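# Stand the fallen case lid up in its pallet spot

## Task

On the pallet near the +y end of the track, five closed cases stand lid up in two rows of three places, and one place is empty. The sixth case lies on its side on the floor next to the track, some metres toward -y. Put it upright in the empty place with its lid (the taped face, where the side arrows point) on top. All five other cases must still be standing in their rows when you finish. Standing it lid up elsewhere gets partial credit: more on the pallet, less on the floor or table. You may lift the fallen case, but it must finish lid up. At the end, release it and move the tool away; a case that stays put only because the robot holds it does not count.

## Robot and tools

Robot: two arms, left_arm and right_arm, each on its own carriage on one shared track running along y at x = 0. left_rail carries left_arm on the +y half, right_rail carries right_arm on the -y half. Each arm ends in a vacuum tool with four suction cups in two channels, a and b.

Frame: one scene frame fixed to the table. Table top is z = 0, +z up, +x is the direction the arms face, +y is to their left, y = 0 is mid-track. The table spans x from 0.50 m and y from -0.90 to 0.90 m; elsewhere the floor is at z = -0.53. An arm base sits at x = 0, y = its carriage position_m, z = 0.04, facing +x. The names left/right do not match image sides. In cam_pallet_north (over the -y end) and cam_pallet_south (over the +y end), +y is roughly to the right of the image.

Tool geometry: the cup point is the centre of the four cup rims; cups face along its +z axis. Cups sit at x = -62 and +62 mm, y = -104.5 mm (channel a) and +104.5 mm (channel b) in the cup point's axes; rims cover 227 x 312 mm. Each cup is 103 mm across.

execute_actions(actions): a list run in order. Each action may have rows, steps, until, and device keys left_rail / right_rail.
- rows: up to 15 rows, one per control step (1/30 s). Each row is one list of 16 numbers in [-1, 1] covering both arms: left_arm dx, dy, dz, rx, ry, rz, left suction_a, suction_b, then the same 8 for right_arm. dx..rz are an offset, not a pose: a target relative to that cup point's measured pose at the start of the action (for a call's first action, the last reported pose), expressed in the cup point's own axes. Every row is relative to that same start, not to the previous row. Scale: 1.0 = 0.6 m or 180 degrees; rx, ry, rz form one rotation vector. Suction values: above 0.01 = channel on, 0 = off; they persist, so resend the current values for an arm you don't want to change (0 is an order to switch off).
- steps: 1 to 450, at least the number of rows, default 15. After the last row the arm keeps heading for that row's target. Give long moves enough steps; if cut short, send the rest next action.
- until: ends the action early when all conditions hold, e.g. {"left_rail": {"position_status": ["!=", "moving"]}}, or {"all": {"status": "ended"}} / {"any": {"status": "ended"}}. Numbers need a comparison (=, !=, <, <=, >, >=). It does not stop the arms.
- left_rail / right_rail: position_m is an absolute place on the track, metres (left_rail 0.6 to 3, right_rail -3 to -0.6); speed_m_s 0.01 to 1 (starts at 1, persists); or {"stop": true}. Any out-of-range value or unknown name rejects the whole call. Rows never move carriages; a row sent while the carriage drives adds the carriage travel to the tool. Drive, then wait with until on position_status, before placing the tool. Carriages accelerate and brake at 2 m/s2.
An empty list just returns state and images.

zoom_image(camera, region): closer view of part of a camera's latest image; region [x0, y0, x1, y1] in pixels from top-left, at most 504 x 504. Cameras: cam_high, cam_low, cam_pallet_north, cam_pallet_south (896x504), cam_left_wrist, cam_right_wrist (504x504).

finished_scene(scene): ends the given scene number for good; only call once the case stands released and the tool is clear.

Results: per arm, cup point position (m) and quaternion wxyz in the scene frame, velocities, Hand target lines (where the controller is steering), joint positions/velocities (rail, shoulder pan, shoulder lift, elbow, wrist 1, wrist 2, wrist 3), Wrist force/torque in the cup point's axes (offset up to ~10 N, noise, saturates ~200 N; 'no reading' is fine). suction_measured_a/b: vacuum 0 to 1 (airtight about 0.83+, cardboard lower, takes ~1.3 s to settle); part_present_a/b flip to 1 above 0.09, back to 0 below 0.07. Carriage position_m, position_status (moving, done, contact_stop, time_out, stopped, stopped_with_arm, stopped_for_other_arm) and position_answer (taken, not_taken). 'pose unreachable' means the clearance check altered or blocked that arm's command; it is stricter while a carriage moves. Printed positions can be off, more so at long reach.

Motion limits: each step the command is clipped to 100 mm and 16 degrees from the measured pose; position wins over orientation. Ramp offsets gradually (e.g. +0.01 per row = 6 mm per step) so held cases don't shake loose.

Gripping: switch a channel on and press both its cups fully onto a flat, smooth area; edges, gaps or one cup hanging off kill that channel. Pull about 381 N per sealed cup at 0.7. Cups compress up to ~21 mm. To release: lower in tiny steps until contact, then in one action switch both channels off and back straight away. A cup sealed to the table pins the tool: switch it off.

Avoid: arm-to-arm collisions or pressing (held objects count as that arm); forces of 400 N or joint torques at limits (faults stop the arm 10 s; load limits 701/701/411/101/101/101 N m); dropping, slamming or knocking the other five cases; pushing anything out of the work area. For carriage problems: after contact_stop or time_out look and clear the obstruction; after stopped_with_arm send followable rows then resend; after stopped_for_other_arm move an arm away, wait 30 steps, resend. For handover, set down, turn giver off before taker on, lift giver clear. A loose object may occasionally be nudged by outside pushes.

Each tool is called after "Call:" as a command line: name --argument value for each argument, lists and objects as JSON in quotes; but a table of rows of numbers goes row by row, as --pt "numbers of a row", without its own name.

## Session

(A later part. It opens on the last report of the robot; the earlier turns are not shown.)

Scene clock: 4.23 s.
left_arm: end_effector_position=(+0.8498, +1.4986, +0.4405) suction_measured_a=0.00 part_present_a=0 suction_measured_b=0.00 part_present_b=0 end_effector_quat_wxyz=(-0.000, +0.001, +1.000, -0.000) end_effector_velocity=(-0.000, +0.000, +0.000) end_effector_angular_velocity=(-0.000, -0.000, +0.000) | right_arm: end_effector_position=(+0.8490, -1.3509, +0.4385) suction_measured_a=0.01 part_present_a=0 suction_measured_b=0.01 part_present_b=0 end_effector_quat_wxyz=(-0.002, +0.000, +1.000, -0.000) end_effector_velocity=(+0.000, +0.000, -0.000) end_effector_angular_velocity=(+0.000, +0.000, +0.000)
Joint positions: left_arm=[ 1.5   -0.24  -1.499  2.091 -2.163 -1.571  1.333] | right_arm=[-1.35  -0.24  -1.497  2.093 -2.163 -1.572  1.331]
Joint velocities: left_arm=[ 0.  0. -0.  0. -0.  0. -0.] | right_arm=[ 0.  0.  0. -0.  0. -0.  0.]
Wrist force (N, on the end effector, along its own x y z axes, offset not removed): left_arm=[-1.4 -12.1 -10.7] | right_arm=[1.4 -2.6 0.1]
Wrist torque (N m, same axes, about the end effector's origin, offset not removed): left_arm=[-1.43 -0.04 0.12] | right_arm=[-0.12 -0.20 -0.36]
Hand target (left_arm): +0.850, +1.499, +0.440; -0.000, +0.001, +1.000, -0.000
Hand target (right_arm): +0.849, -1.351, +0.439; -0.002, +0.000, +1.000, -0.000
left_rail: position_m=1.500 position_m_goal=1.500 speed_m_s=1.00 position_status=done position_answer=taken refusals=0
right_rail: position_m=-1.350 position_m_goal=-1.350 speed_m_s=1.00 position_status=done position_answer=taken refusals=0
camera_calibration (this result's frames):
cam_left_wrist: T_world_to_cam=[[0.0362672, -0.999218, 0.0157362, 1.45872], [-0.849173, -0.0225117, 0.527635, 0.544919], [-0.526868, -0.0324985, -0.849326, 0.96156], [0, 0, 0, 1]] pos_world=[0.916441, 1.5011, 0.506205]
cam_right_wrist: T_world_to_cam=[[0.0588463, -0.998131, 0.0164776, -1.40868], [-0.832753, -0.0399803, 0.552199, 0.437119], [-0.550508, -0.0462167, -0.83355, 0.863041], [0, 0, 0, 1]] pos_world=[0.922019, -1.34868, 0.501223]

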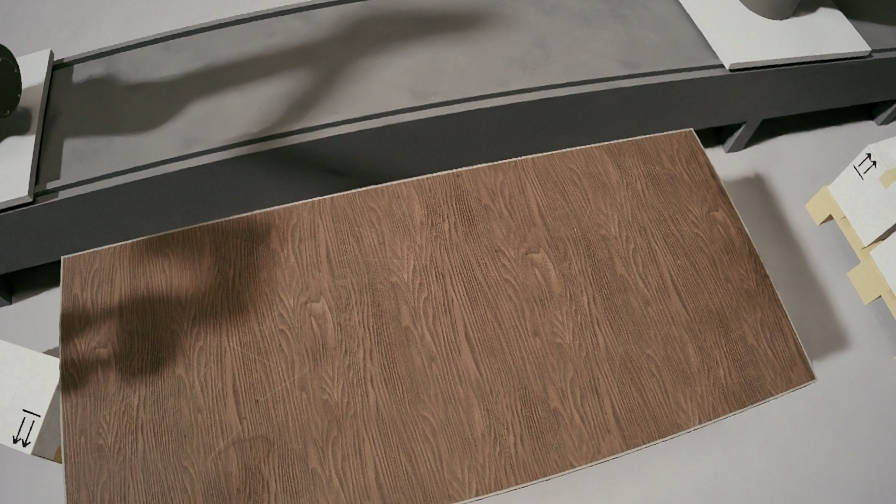

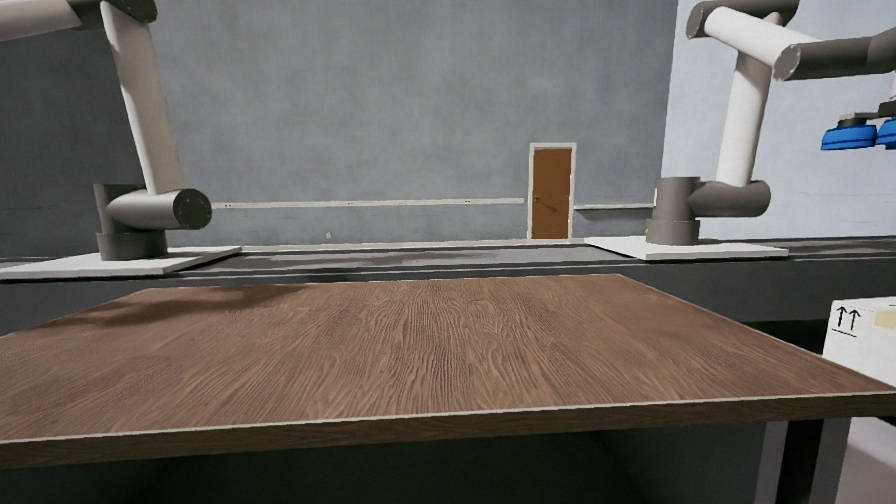

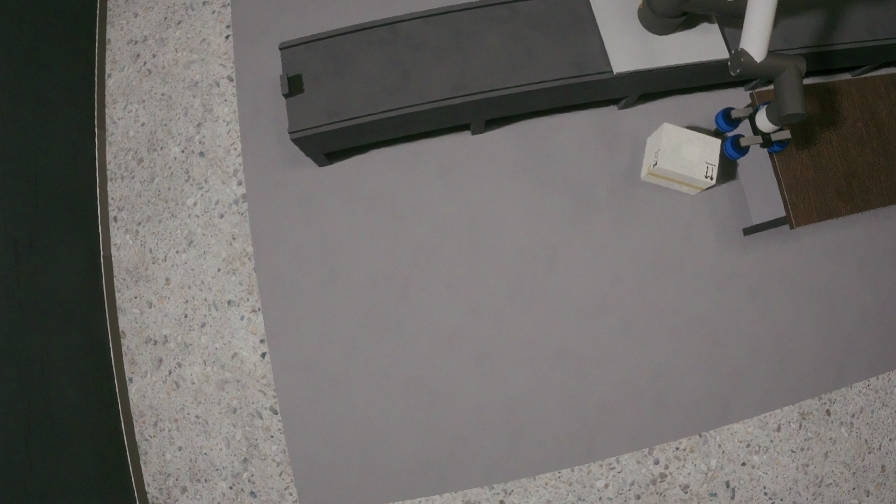

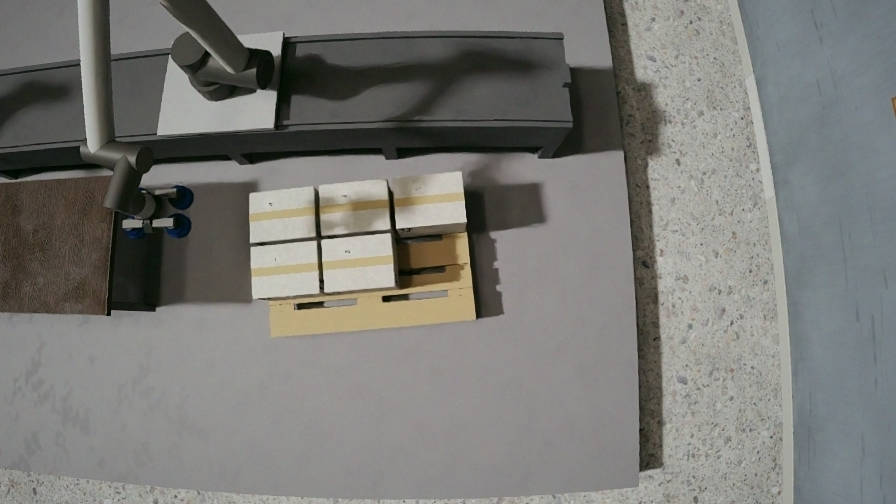

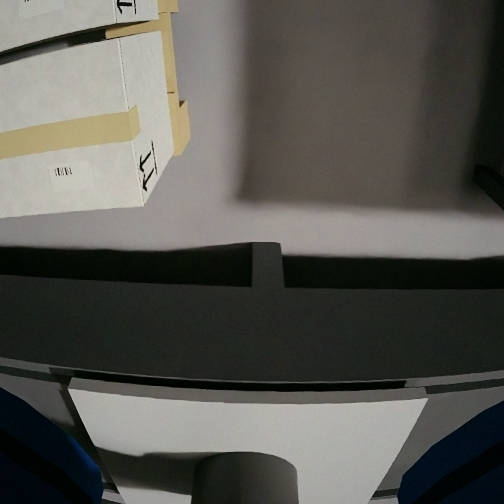

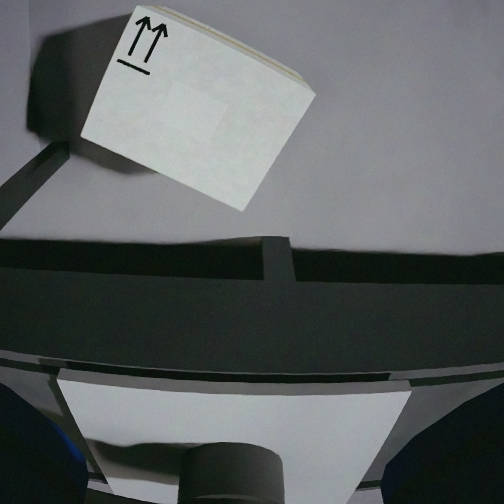

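Call:
execute_actions --actions '[{"right_rail": {"position_m": -1.70}, "rows": [ [-0.0018,-0.0044,0.0015,0,0,-0.0002,0,0, -0.0005,0.0025,0.0043,-0.0005,0.0021,0.0005,0,0], [-0.0061,-0.0147,0.0049,0,0,-0.0006,0,0, -0.0018,0.0083,0.0143,-0.0016,0.0070,0.0016,0,0], [-0.0122,-0.0294,0.0097,0,0,-0.0013,0,0, -0.0036,0.0166,0.0286,-0.0032,0.0140,0.0032,0,0], [-0.0208,-0.0502,0.0166,0,0,-0.0021,0,0, -0.0061,0.0281,0.0486,-0.0055,0.0239,0.0055,0,0], [-0.0305,-0.0735,0.0244,0,0,-0.0031,0,0, -0.0089,0.0413,0.0714,-0.0080,0.0350,0.0080,0,0], [-0.042,-0.1014,0.0336,0,0,-0.0043,0,0, -0.0125,0.0579,0.1,-0.0112,0.0491,0.0112,0,0], [-0.0561,-0.1354,0.0449,0,0,-0.0058,0,0, -0.0164,0.0761,0.1314,-0.0148,0.0645,0.0148,0,0], [-0.0708,-0.1709,0.0566,0,0,-0.0073,0,0, -0.0207,0.0959,0.1657,-0.0186,0.0813,0.0186,0,0], [-0.0855,-0.2063,0.0684,0,0,-0.0088,0,0, -0.025,0.1158,0.2,-0.0225,0.0982,0.0225,0,0], [-0.1008,-0.2434,0.0806,0,0,-0.0104,0,0, -0.0295,0.1365,0.2357,-0.0265,0.1157,0.0265,0,0], [-0.1155,-0.2789,0.0924,0,0,-0.0119,0,0, -0.0339,0.1571,0.2714,-0.0305,0.1332,0.0305,0,0], [-0.1313,-0.3169,0.105,0,0,-0.0136,0,0, -0.0384,0.1778,0.3071,-0.0345,0.1507,0.0345,0,0], [-0.147,-0.3549,0.1176,0,0,-0.0152,0,0, -0.0429,0.1985,0.3429,-0.0385,0.1683,0.0385,0,0], [-0.1617,-0.3904,0.1294,0,0,-0.0167,0,0, -0.0473,0.2192,0.3786,-0.0426,0.1858,0.0426,0,0], [-0.21,-0.507,0.168,0,0,-0.0217,0,0, -0.125,0.579,1.0,-0.1124,0.4908,0.1124,0,0] ], "steps": 44}]'

Scene clock: 12.03 s.
left_arm: end_effector_position=(+0.9752, +1.1944, +0.3399) suction_measured_a=0.00 part_present_a=0 suction_measured_b=0.00 part_present_b=0 end_effector_quat_wxyz=(-0.000, -0.033, +0.999, -0.000) end_effector_velocity=(+0.001, -0.002, -0.001) end_effector_angular_velocity=(+0.000, +0.000, +0.000) | right_arm: end_effector_position=(+0.9023, -1.4006, -0.0738) suction_measured_a=0.01 part_present_a=0 suction_measured_b=0.01 part_present_b=0 end_effector_quat_wxyz=(+0.657, -0.160, -0.721, -0.150) end_effector_velocity=(+0.058, +0.225, -0.417) end_effector_angular_velocity=(+0.185, +0.596, -0.092)
Joint positions: left_arm=[ 1.5   -0.501 -1.24   1.928 -2.259 -1.572  1.004] | right_arm=[-1.7   -0.021 -0.539  1.526 -1.088 -1.151  1.606]
Joint velocities: left_arm=[ 0.    -0.001  0.002 -0.002  0.     0.    -0.001] | right_arm=[ 0.     0.17   0.692 -0.514  0.486  0.278 -0.158]
Wrist force (N, on the end effector, along its own x y z axes, offset not removed): left_arm=[1.2 -7.4 -11.0] | right_arm=[-3.7 -3.6 -0.3]
Wrist torque (N m, same axes, about the end effector's origin, offset not removed): left_arm=[-1.19 -0.22 0.03] | right_arm=[-0.32 0.53 -0.42]
Hand target (left_arm): +0.975, +1.194, +0.340; -0.000, -0.033, +0.999, -0.000
Hand target (right_arm): +0.910, -1.365, -0.142; +0.686, -0.162, -0.692, -0.156
Off the commanded pose (left_arm): 0.001 m, 0 deg.
Off the commanded pose (right_arm): 0.102 m, 5 deg; position clipped at the last step of the last action.
left_rail: position_m=1.500 position_m_goal=1.500 speed_m_s=1.00 position_status=done position_answer=taken refusals=0
right_rail: position_m=-1.700 position_m_goal=-1.700 speed_m_s=1.00 position_status=done position_answer=taken refusals=0
camera_calibration (this result's frames):
cam_left_wrist: T_world_to_cam=[[0.104236, -0.994432, 0.0154688, 1.07994], [-0.845619, -0.0804289, 0.527692, 0.763362], [-0.52351, -0.0680851, -0.849295, 0.971499], [0, 0, 0, 1]] pos_world=[1.04154, 1.20147, 0.405564]
cam_right_wrist: T_world_to_cam=[[-0.407892, -0.910835, -0.0632773, -0.915454], [0.405286, -0.242727, 0.881378, -0.614361], [-0.818149, 0.333862, 0.468155, 1.33295], [0, 0, 0, 1]] pos_world=[0.966135, -1.42797, -0.14047]

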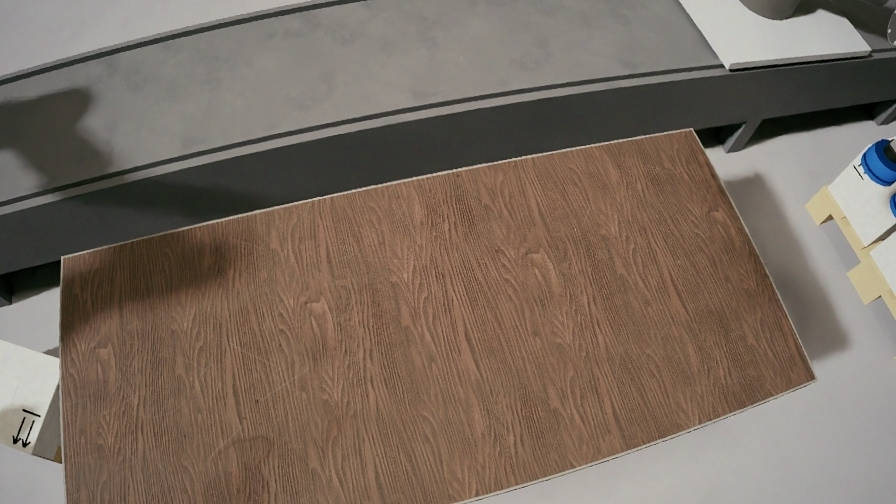

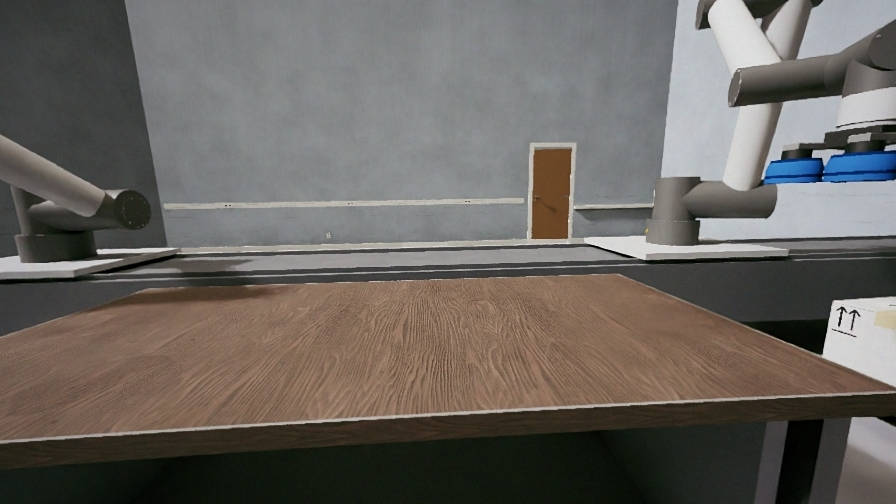

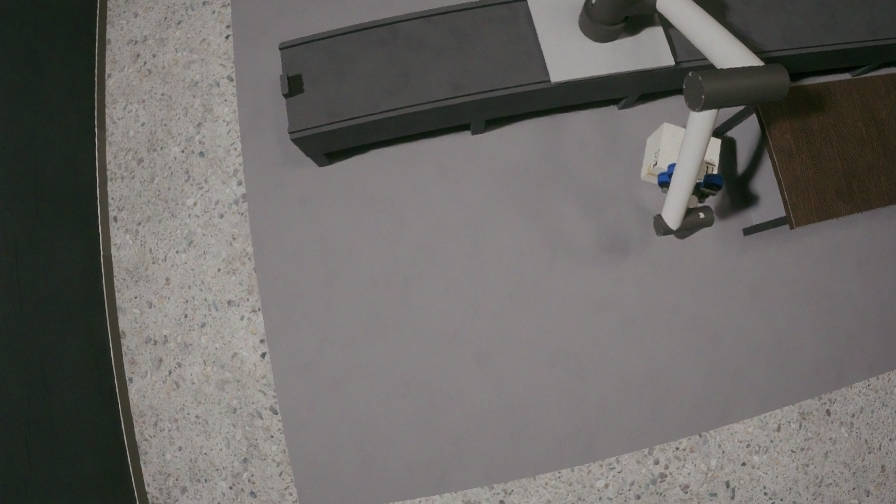

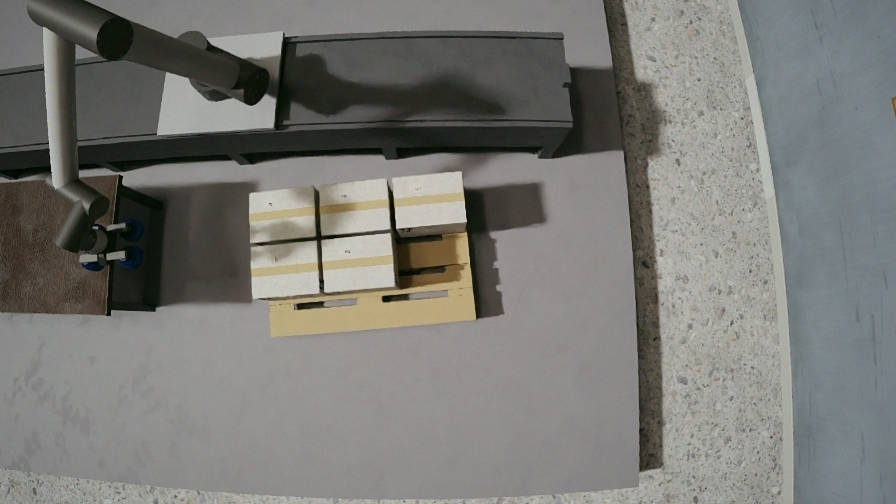

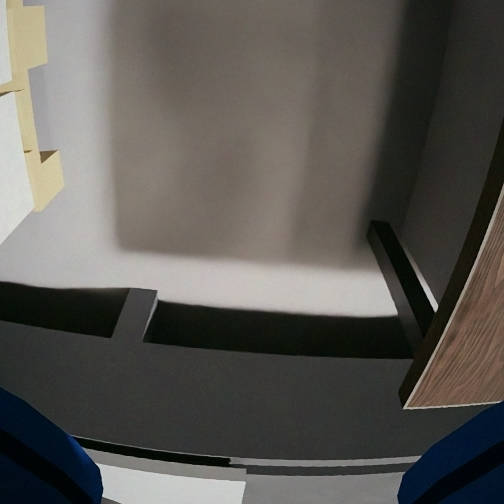

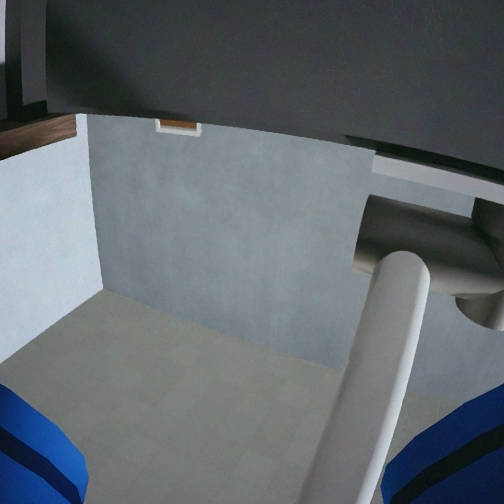

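Call:
execute_actions --actions '[]'

Scene clock: 12.17 s.
left_arm: end_effector_position=(+0.9753, +1.1943, +0.3398) suction_measured_a=0.00 part_present_a=0 suction_measured_b=0.00 part_present_b=0 end_effector_quat_wxyz=(-0.000, -0.033, +0.999, -0.000) end_effector_velocity=(+0.000, -0.001, -0.000) end_effector_angular_velocity=(+0.000, +0.000, +0.000) | right_arm: end_effector_position=(+0.9078, -1.3777, -0.1175) suction_measured_a=0.01 part_present_a=0 suction_measured_b=0.01 part_present_b=0 end_effector_quat_wxyz=(+0.676, -0.161, -0.702, -0.154) end_effector_velocity=(+0.019, +0.103, -0.200) end_effector_angular_velocity=(+0.066, +0.220, -0.029)
Joint positions: left_arm=[ 1.5   -0.502 -1.239  1.928 -2.259 -1.571  1.004] | right_arm=[-1.7   -0.003 -0.471  1.474 -1.046 -1.125  1.591]
Joint velocities: left_arm=[ 0.    -0.     0.001 -0.001 -0.     0.    -0.   ] | right_arm=[ 0.     0.081  0.306 -0.23   0.174  0.113 -0.067]
Wrist force (N, on the end effector, along its own x y z axes, offset not removed): left_arm=[-6.0 -7.4 -3.7] | right_arm=[-7.5 -2.5 1.4]
Wrist torque (N m, same axes, about the end effector's origin, offset not removed): left_arm=[-1.01 1.04 0.05] | right_arm=[-0.12 0.85 -0.34]
Hand target (left_arm): +0.975, +1.194, +0.340; -0.000, -0.033, +0.999, -0.000
Hand target (right_arm): +0.910, -1.365, -0.142; +0.686, -0.162, -0.692, -0.156
Off the commanded pose (left_arm): 0.000 m, 0 deg.
Off the commanded pose (right_arm): 0.052 m, 2 deg; position clipped at the last step of the last action.
left_rail: position_m=1.500 position_m_goal=1.500 speed_m_s=1.00 position_status=done position_answer=taken refusals=0
right_rail: position_m=-1.700 position_m_goal=-1.700 speed_m_s=1.00 position_status=done position_answer=taken refusals=0
camera_calibration (this result's frames):
cam_left_wrist: T_world_to_cam=[[0.10425, -0.994431, 0.0154564, 1.07978], [-0.845613, -0.0804466, 0.5277, 0.763479], [-0.523518, -0.0680827, -0.84929, 0.971492], [0, 0, 0, 1]] pos_world=[1.04163, 1.20133, 0.405501]
cam_right_wrist: T_world_to_cam=[[-0.417457, -0.906924, -0.0567294, -0.880237], [0.448467, -0.259921, 0.855171, -0.638471], [-0.790321, 0.331556, 0.515232, 1.32735], [0, 0, 0, 1]] pos_world=[0.967901, -1.40435, -0.187823]

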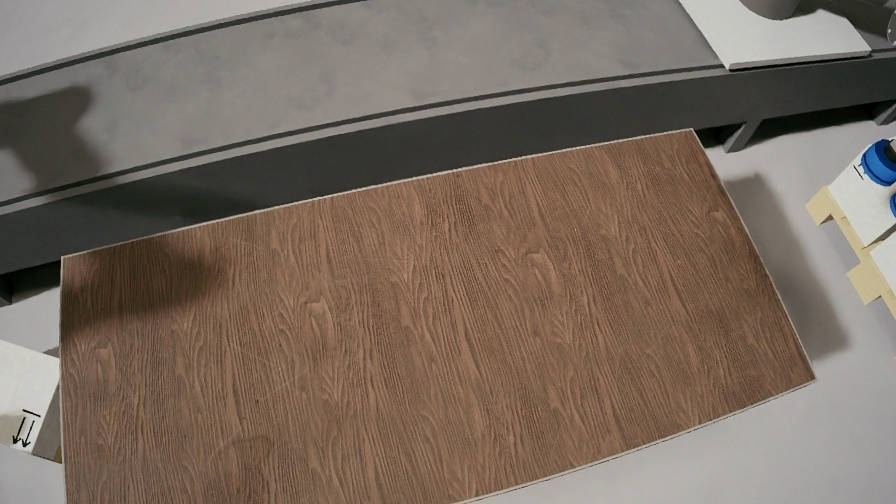

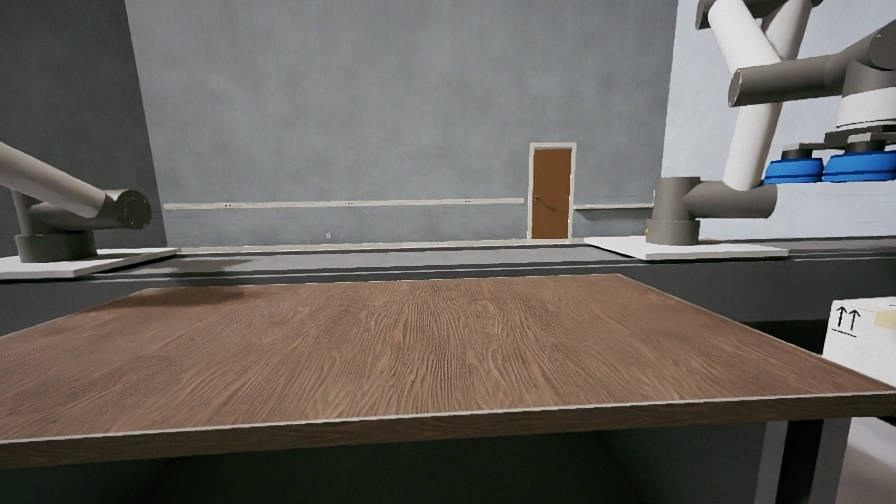

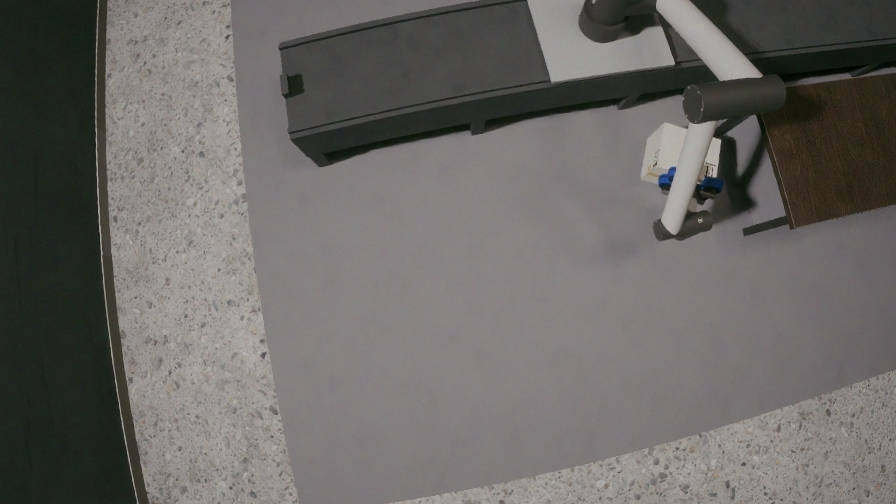

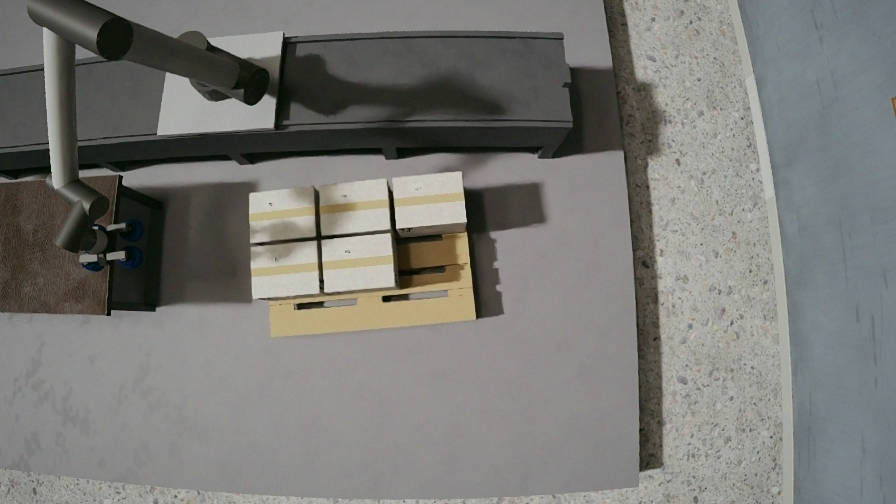

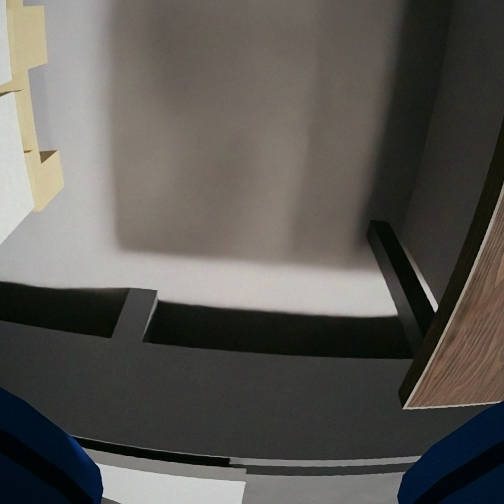

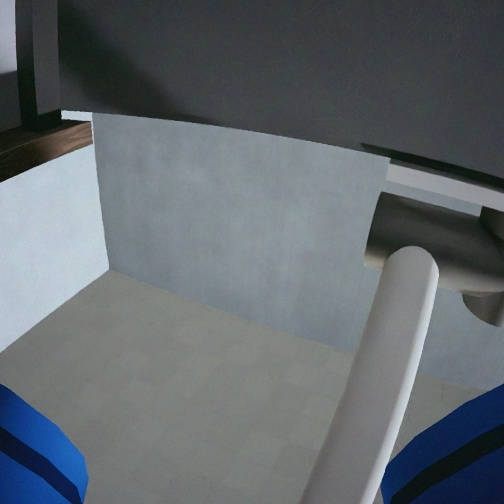

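Call:
execute_actions --actions '[]'

Scene clock: 12.50 s.
left_arm: end_effector_position=(+0.9753, +1.1942, +0.3398) suction_measured_a=0.00 part_present_a=0 suction_measured_b=0.00 part_present_b=0 end_effector_quat_wxyz=(-0.000, -0.033, +0.999, -0.000) end_effector_velocity=(+0.000, -0.000, -0.000) end_effector_angular_velocity=(+0.000, +0.000, -0.000) | right_arm: end_effector_position=(+0.9099, -1.3659, -0.1402) suction_measured_a=0.01 part_present_a=0 suction_measured_b=0.01 part_present_b=0 end_effector_quat_wxyz=(+0.685, -0.162, -0.693, -0.156) end_effector_velocity=(+0.001, +0.007, -0.013) end_effector_angular_velocity=(+0.004, +0.014, -0.002)
Joint positions: left_arm=[ 1.5   -0.502 -1.239  1.928 -2.259 -1.571  1.004] | right_arm=[-1.7    0.006 -0.436  1.448 -1.026 -1.112  1.583]
Joint velocities: left_arm=[ 0. -0.  0. -0. -0. -0. -0.] | right_arm=[ 0.     0.005  0.02  -0.015  0.012  0.008 -0.004]
Wrist force (N, on the end effector, along its own x y z axes, offset not removed): left_arm=[-5.4 -0.4 -1.5] | right_arm=[-1.7 -4.7 1.5]
Wrist torque (N m, same axes, about the end effector's origin, offset not removed): left_arm=[0.11 0.46 0.07] | right_arm=[-0.43 0.24 -0.34]
Hand target (left_arm): +0.975, +1.194, +0.340; -0.000, -0.033, +0.999, -0.000
Hand target (right_arm): +0.910, -1.365, -0.142; +0.686, -0.162, -0.692, -0.156
Off the commanded pose (left_arm): 0.000 m, 0 deg.
Off the commanded pose (right_arm): 0.028 m, 1 deg; position clipped at the last step of the last action.
left_rail: position_m=1.500 position_m_goal=1.500 speed_m_s=1.00 position_status=done position_answer=taken refusals=0
right_rail: position_m=-1.700 position_m_goal=-1.700 speed_m_s=1.00 position_status=done position_answer=taken refusals=0
camera_calibration (this result's frames):
cam_left_wrist: T_world_to_cam=[[0.104252, -0.994431, 0.0154454, 1.0797], [-0.845606, -0.0804532, 0.52771, 0.763534], [-0.523529, -0.0680753, -0.849284, 0.971478], [0, 0, 0, 1]] pos_world=[1.04169, 1.20125, 0.40546]
cam_right_wrist: T_world_to_cam=[[-0.422154, -0.904976, -0.0529613, -0.862539], [0.468464, -0.2678, 0.841917, -0.647834], [-0.776098, 0.330608, 0.537002, 1.32558], [0, 0, 0, 1]] pos_world=[0.968145, -1.39231, -0.212099]

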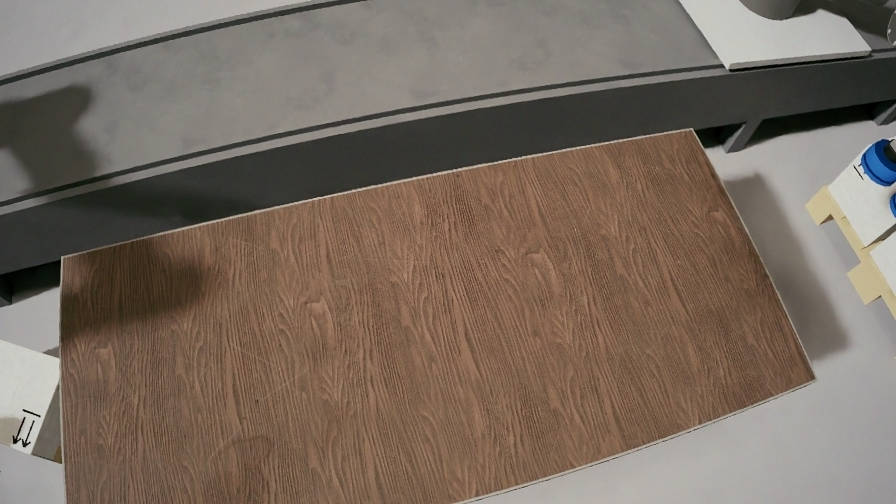

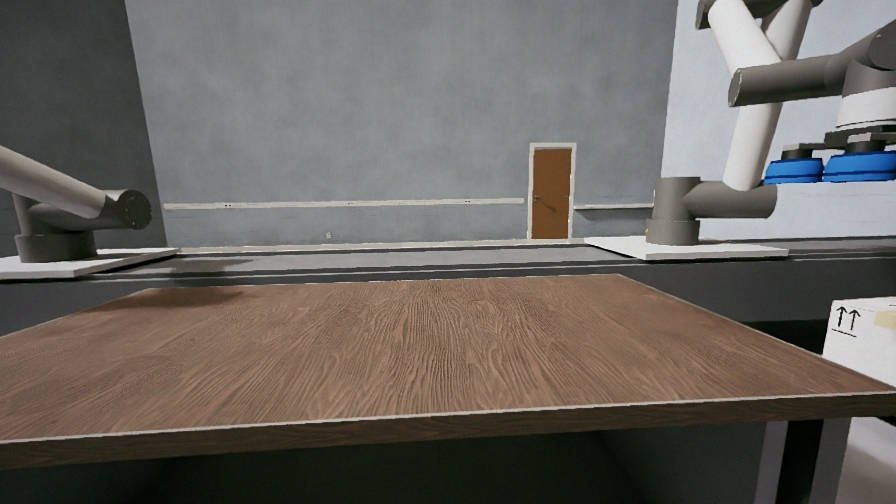

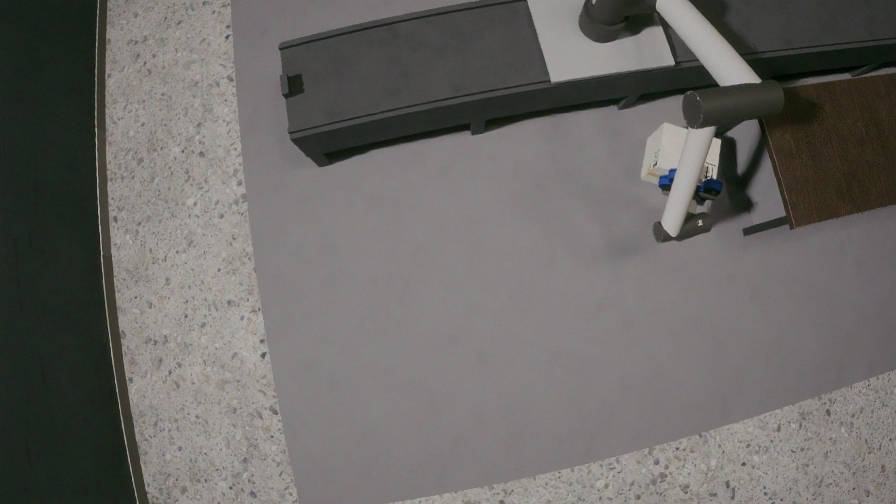

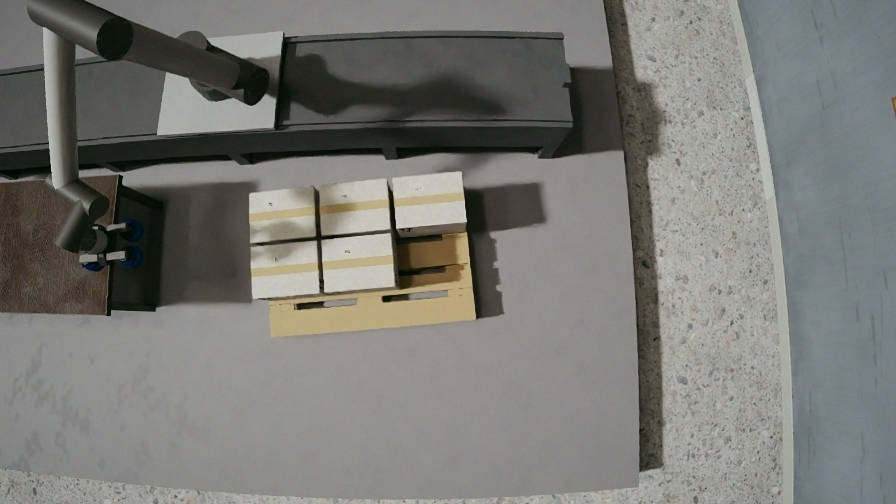

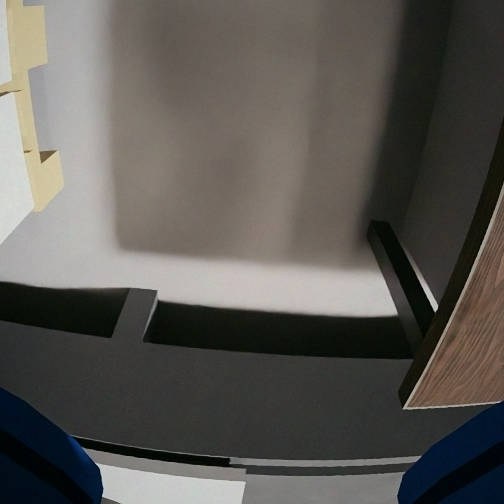

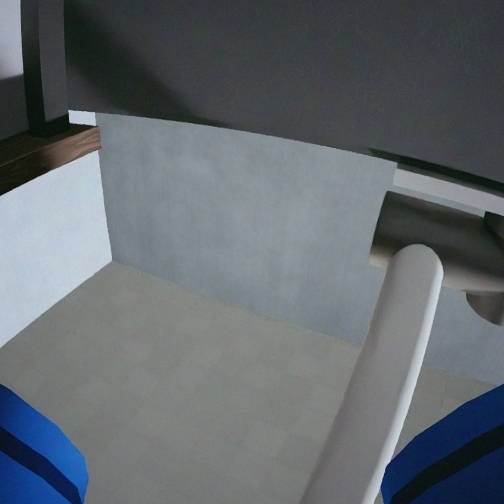

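Call:
execute_actions --actions '[{"rows": [ [0,0,0,0,0,0,0,0, -0.005,0.0004,0,0,0.0001,0,0,0], [0,0,0,0,0,0,0,0, -0.0167,0.0013,0,0,0.0002,-0.0001,0,0], [0,0,0,0,0,0,0,0, -0.0333,0.0025,0.0001,0.0001,0.0004,-0.0002,0,0], [0,0,0,0,0,0,0,0, -0.0567,0.0043,0.0002,0.0002,0.0007,-0.0003,0,0], [0,0,0,0,0,0,0,0, -0.0833,0.0064,0.0003,0.0003,0.001,-0.0004,0,0], [0,0,0,0,0,0,0,0, -0.1167,0.0089,0.0005,0.0004,0.0014,-0.0006,0,0], [0,0,0,0,0,0,0,0, -0.1533,0.0117,0.0006,0.0005,0.0018,-0.0008,0,0], [0,0,0,0,0,0,0,0, -0.1933,0.0148,0.0008,0.0006,0.0022,-0.001,0,0], [0,0,0,0,0,0,0,0, -0.2333,0.0178,0.001,0.0007,0.0026,-0.0012,0,0], [0,0,0,0,0,0,0,0, -0.275,0.021,0.0011,0.0008,0.003,-0.0013,0,0], [0,0,0,0,0,0,0,0, -0.3167,0.0242,0.0013,0.0009,0.0034,-0.0015,0,0], [0,0,0,0,0,0,0,0, -0.35,0.0268,0.0015,0.001,0.0037,-0.0016,0,0], [0,0,0,0,0,0,0,0, -0.375,0.0287,0.0016,0.0011,0.0039,-0.0017,0,0], [0,0,0,0,0,0,0,0, -0.395,0.0302,0.0017,0.0011,0.004,-0.0018,0,0], [0,0,0,0,0,0,0,0, -0.408,0.0312,0.0017,0.0011,0.0041,-0.0018,0,0] ], "steps": 18}]'

Scene clock: 14.93 s.
left_arm: end_effector_position=(+0.9753, +1.1942, +0.3397) suction_measured_a=0.00 part_present_a=0 suction_measured_b=0.00 part_present_b=0 end_effector_quat_wxyz=(-0.000, -0.033, +0.999, -0.000) end_effector_velocity=(+0.000, -0.000, -0.000) end_effector_angular_velocity=(+0.000, +0.000, +0.000) | right_arm: end_effector_position=(+0.9120, -1.3556, -0.3335) suction_measured_a=0.01 part_present_a=0 suction_measured_b=0.01 part_present_b=0 end_effector_quat_wxyz=(+0.688, -0.158, -0.690, -0.158) end_effector_velocity=(+0.016, +0.023, -0.376) end_effector_angular_velocity=(+0.009, +0.021, +0.003)
Joint positions: left_arm=[ 1.5   -0.502 -1.239  1.928 -2.259 -1.571  1.004] | right_arm=[-1.7    0.015 -0.231  1.324 -1.096 -1.105  1.573]
Joint velocities: left_arm=[ 0.  0.  0. -0.  0. -0. -0.] | right_arm=[ 0.     0.02   0.42  -0.331 -0.064  0.017 -0.011]
Wrist force (N, on the end effector, along its own x y z axes, offset not removed): left_arm=[5.0 -5.3 -9.3] | right_arm=[-8.6 -5.5 2.4]
Wrist torque (N m, same axes, about the end effector's origin, offset not removed): left_arm=[-0.63 -0.59 0.17] | right_arm=[-0.47 1.01 -0.37]
Hand target (left_arm): +0.975, +1.194, +0.340; -0.000, -0.033, +0.999, -0.000
Hand target (right_arm): +0.916, -1.352, -0.382; +0.689, -0.158, -0.690, -0.158
Off the commanded pose (left_arm): 0.000 m, 0 deg.
Off the commanded pose (right_arm): 0.052 m, 0 deg.
left_rail: position_m=1.500 position_m_goal=1.500 speed_m_s=1.00 position_status=done position_answer=taken refusals=0
right_rail: position_m=-1.700 position_m_goal=-1.700 speed_m_s=1.00 position_status=done position_answer=taken refusals=0
camera_calibration (this result's frames):
cam_left_wrist: T_world_to_cam=[[0.104251, -0.994431, 0.0154306, 1.0797], [-0.845594, -0.080459, 0.527728, 0.763527], [-0.523548, -0.0680642, -0.849273, 0.971471], [0, 0, 0, 1]] pos_world=[1.04169, 1.20125, 0.40545]
cam_right_wrist: T_world_to_cam=[[-0.420052, -0.905628, -0.058267, -0.867088], [0.475149, -0.274179, 0.836098, -0.499971], [-0.773169, 0.323519, 0.545478, 1.41817], [0, 0, 0, 1]] pos_world=[0.969827, -1.38115, -0.406081]

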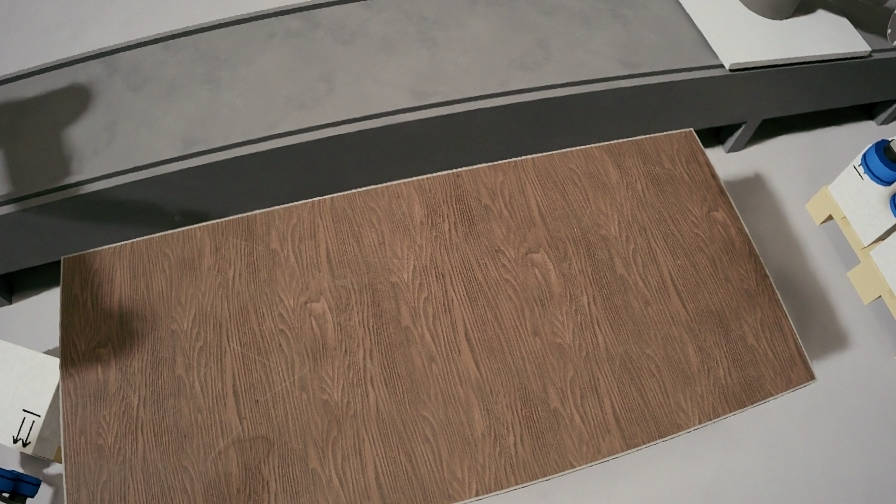

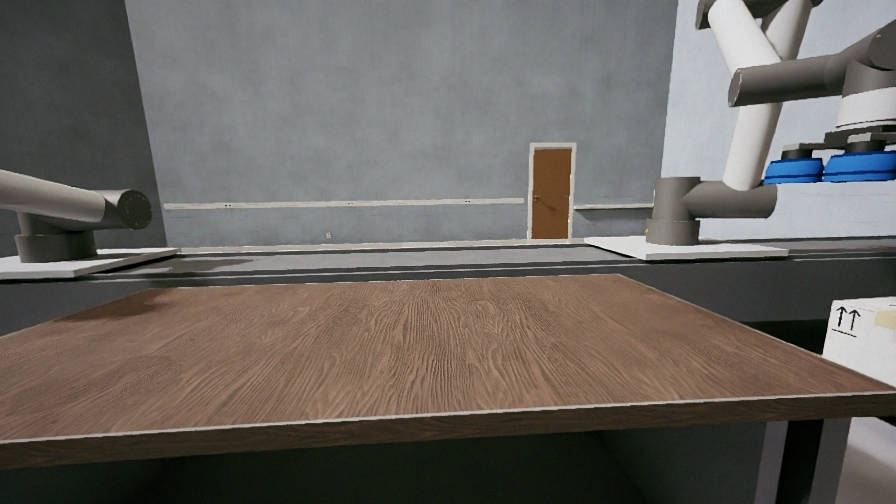

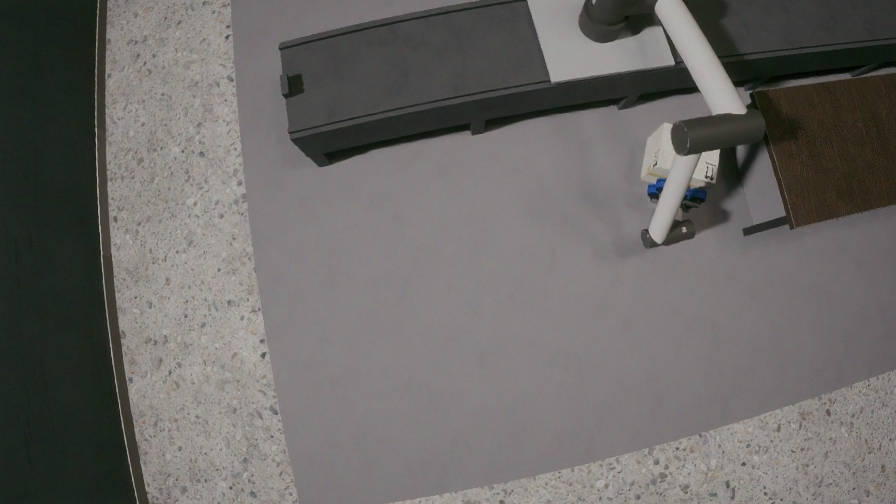

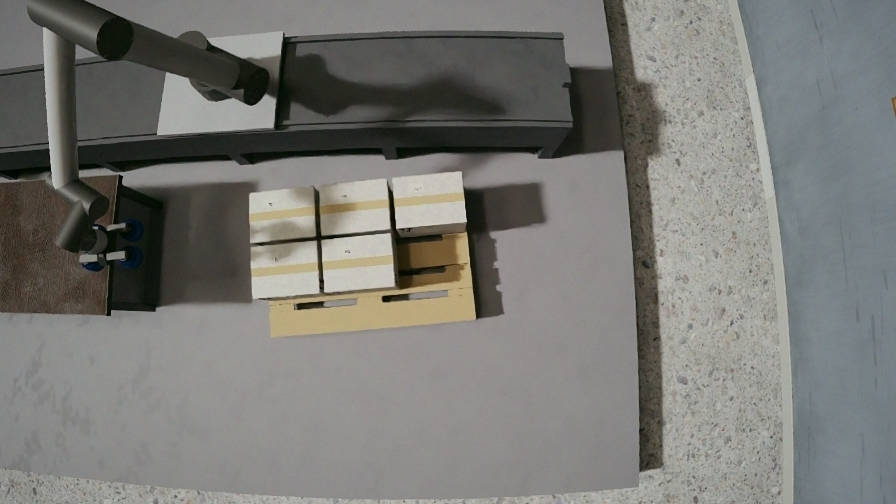

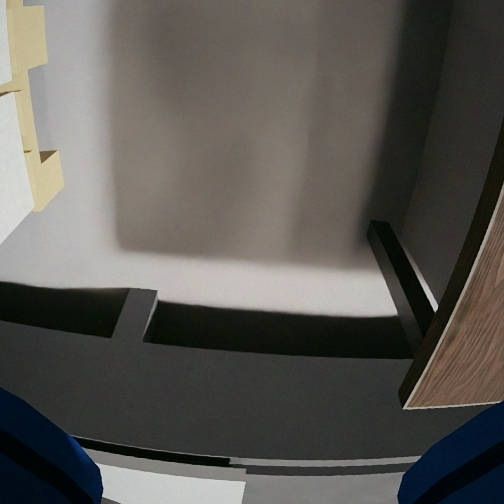

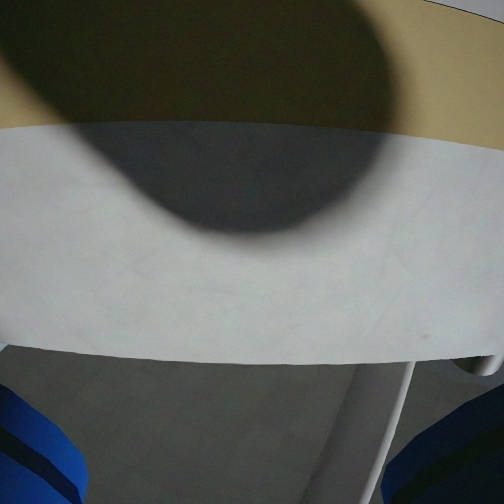

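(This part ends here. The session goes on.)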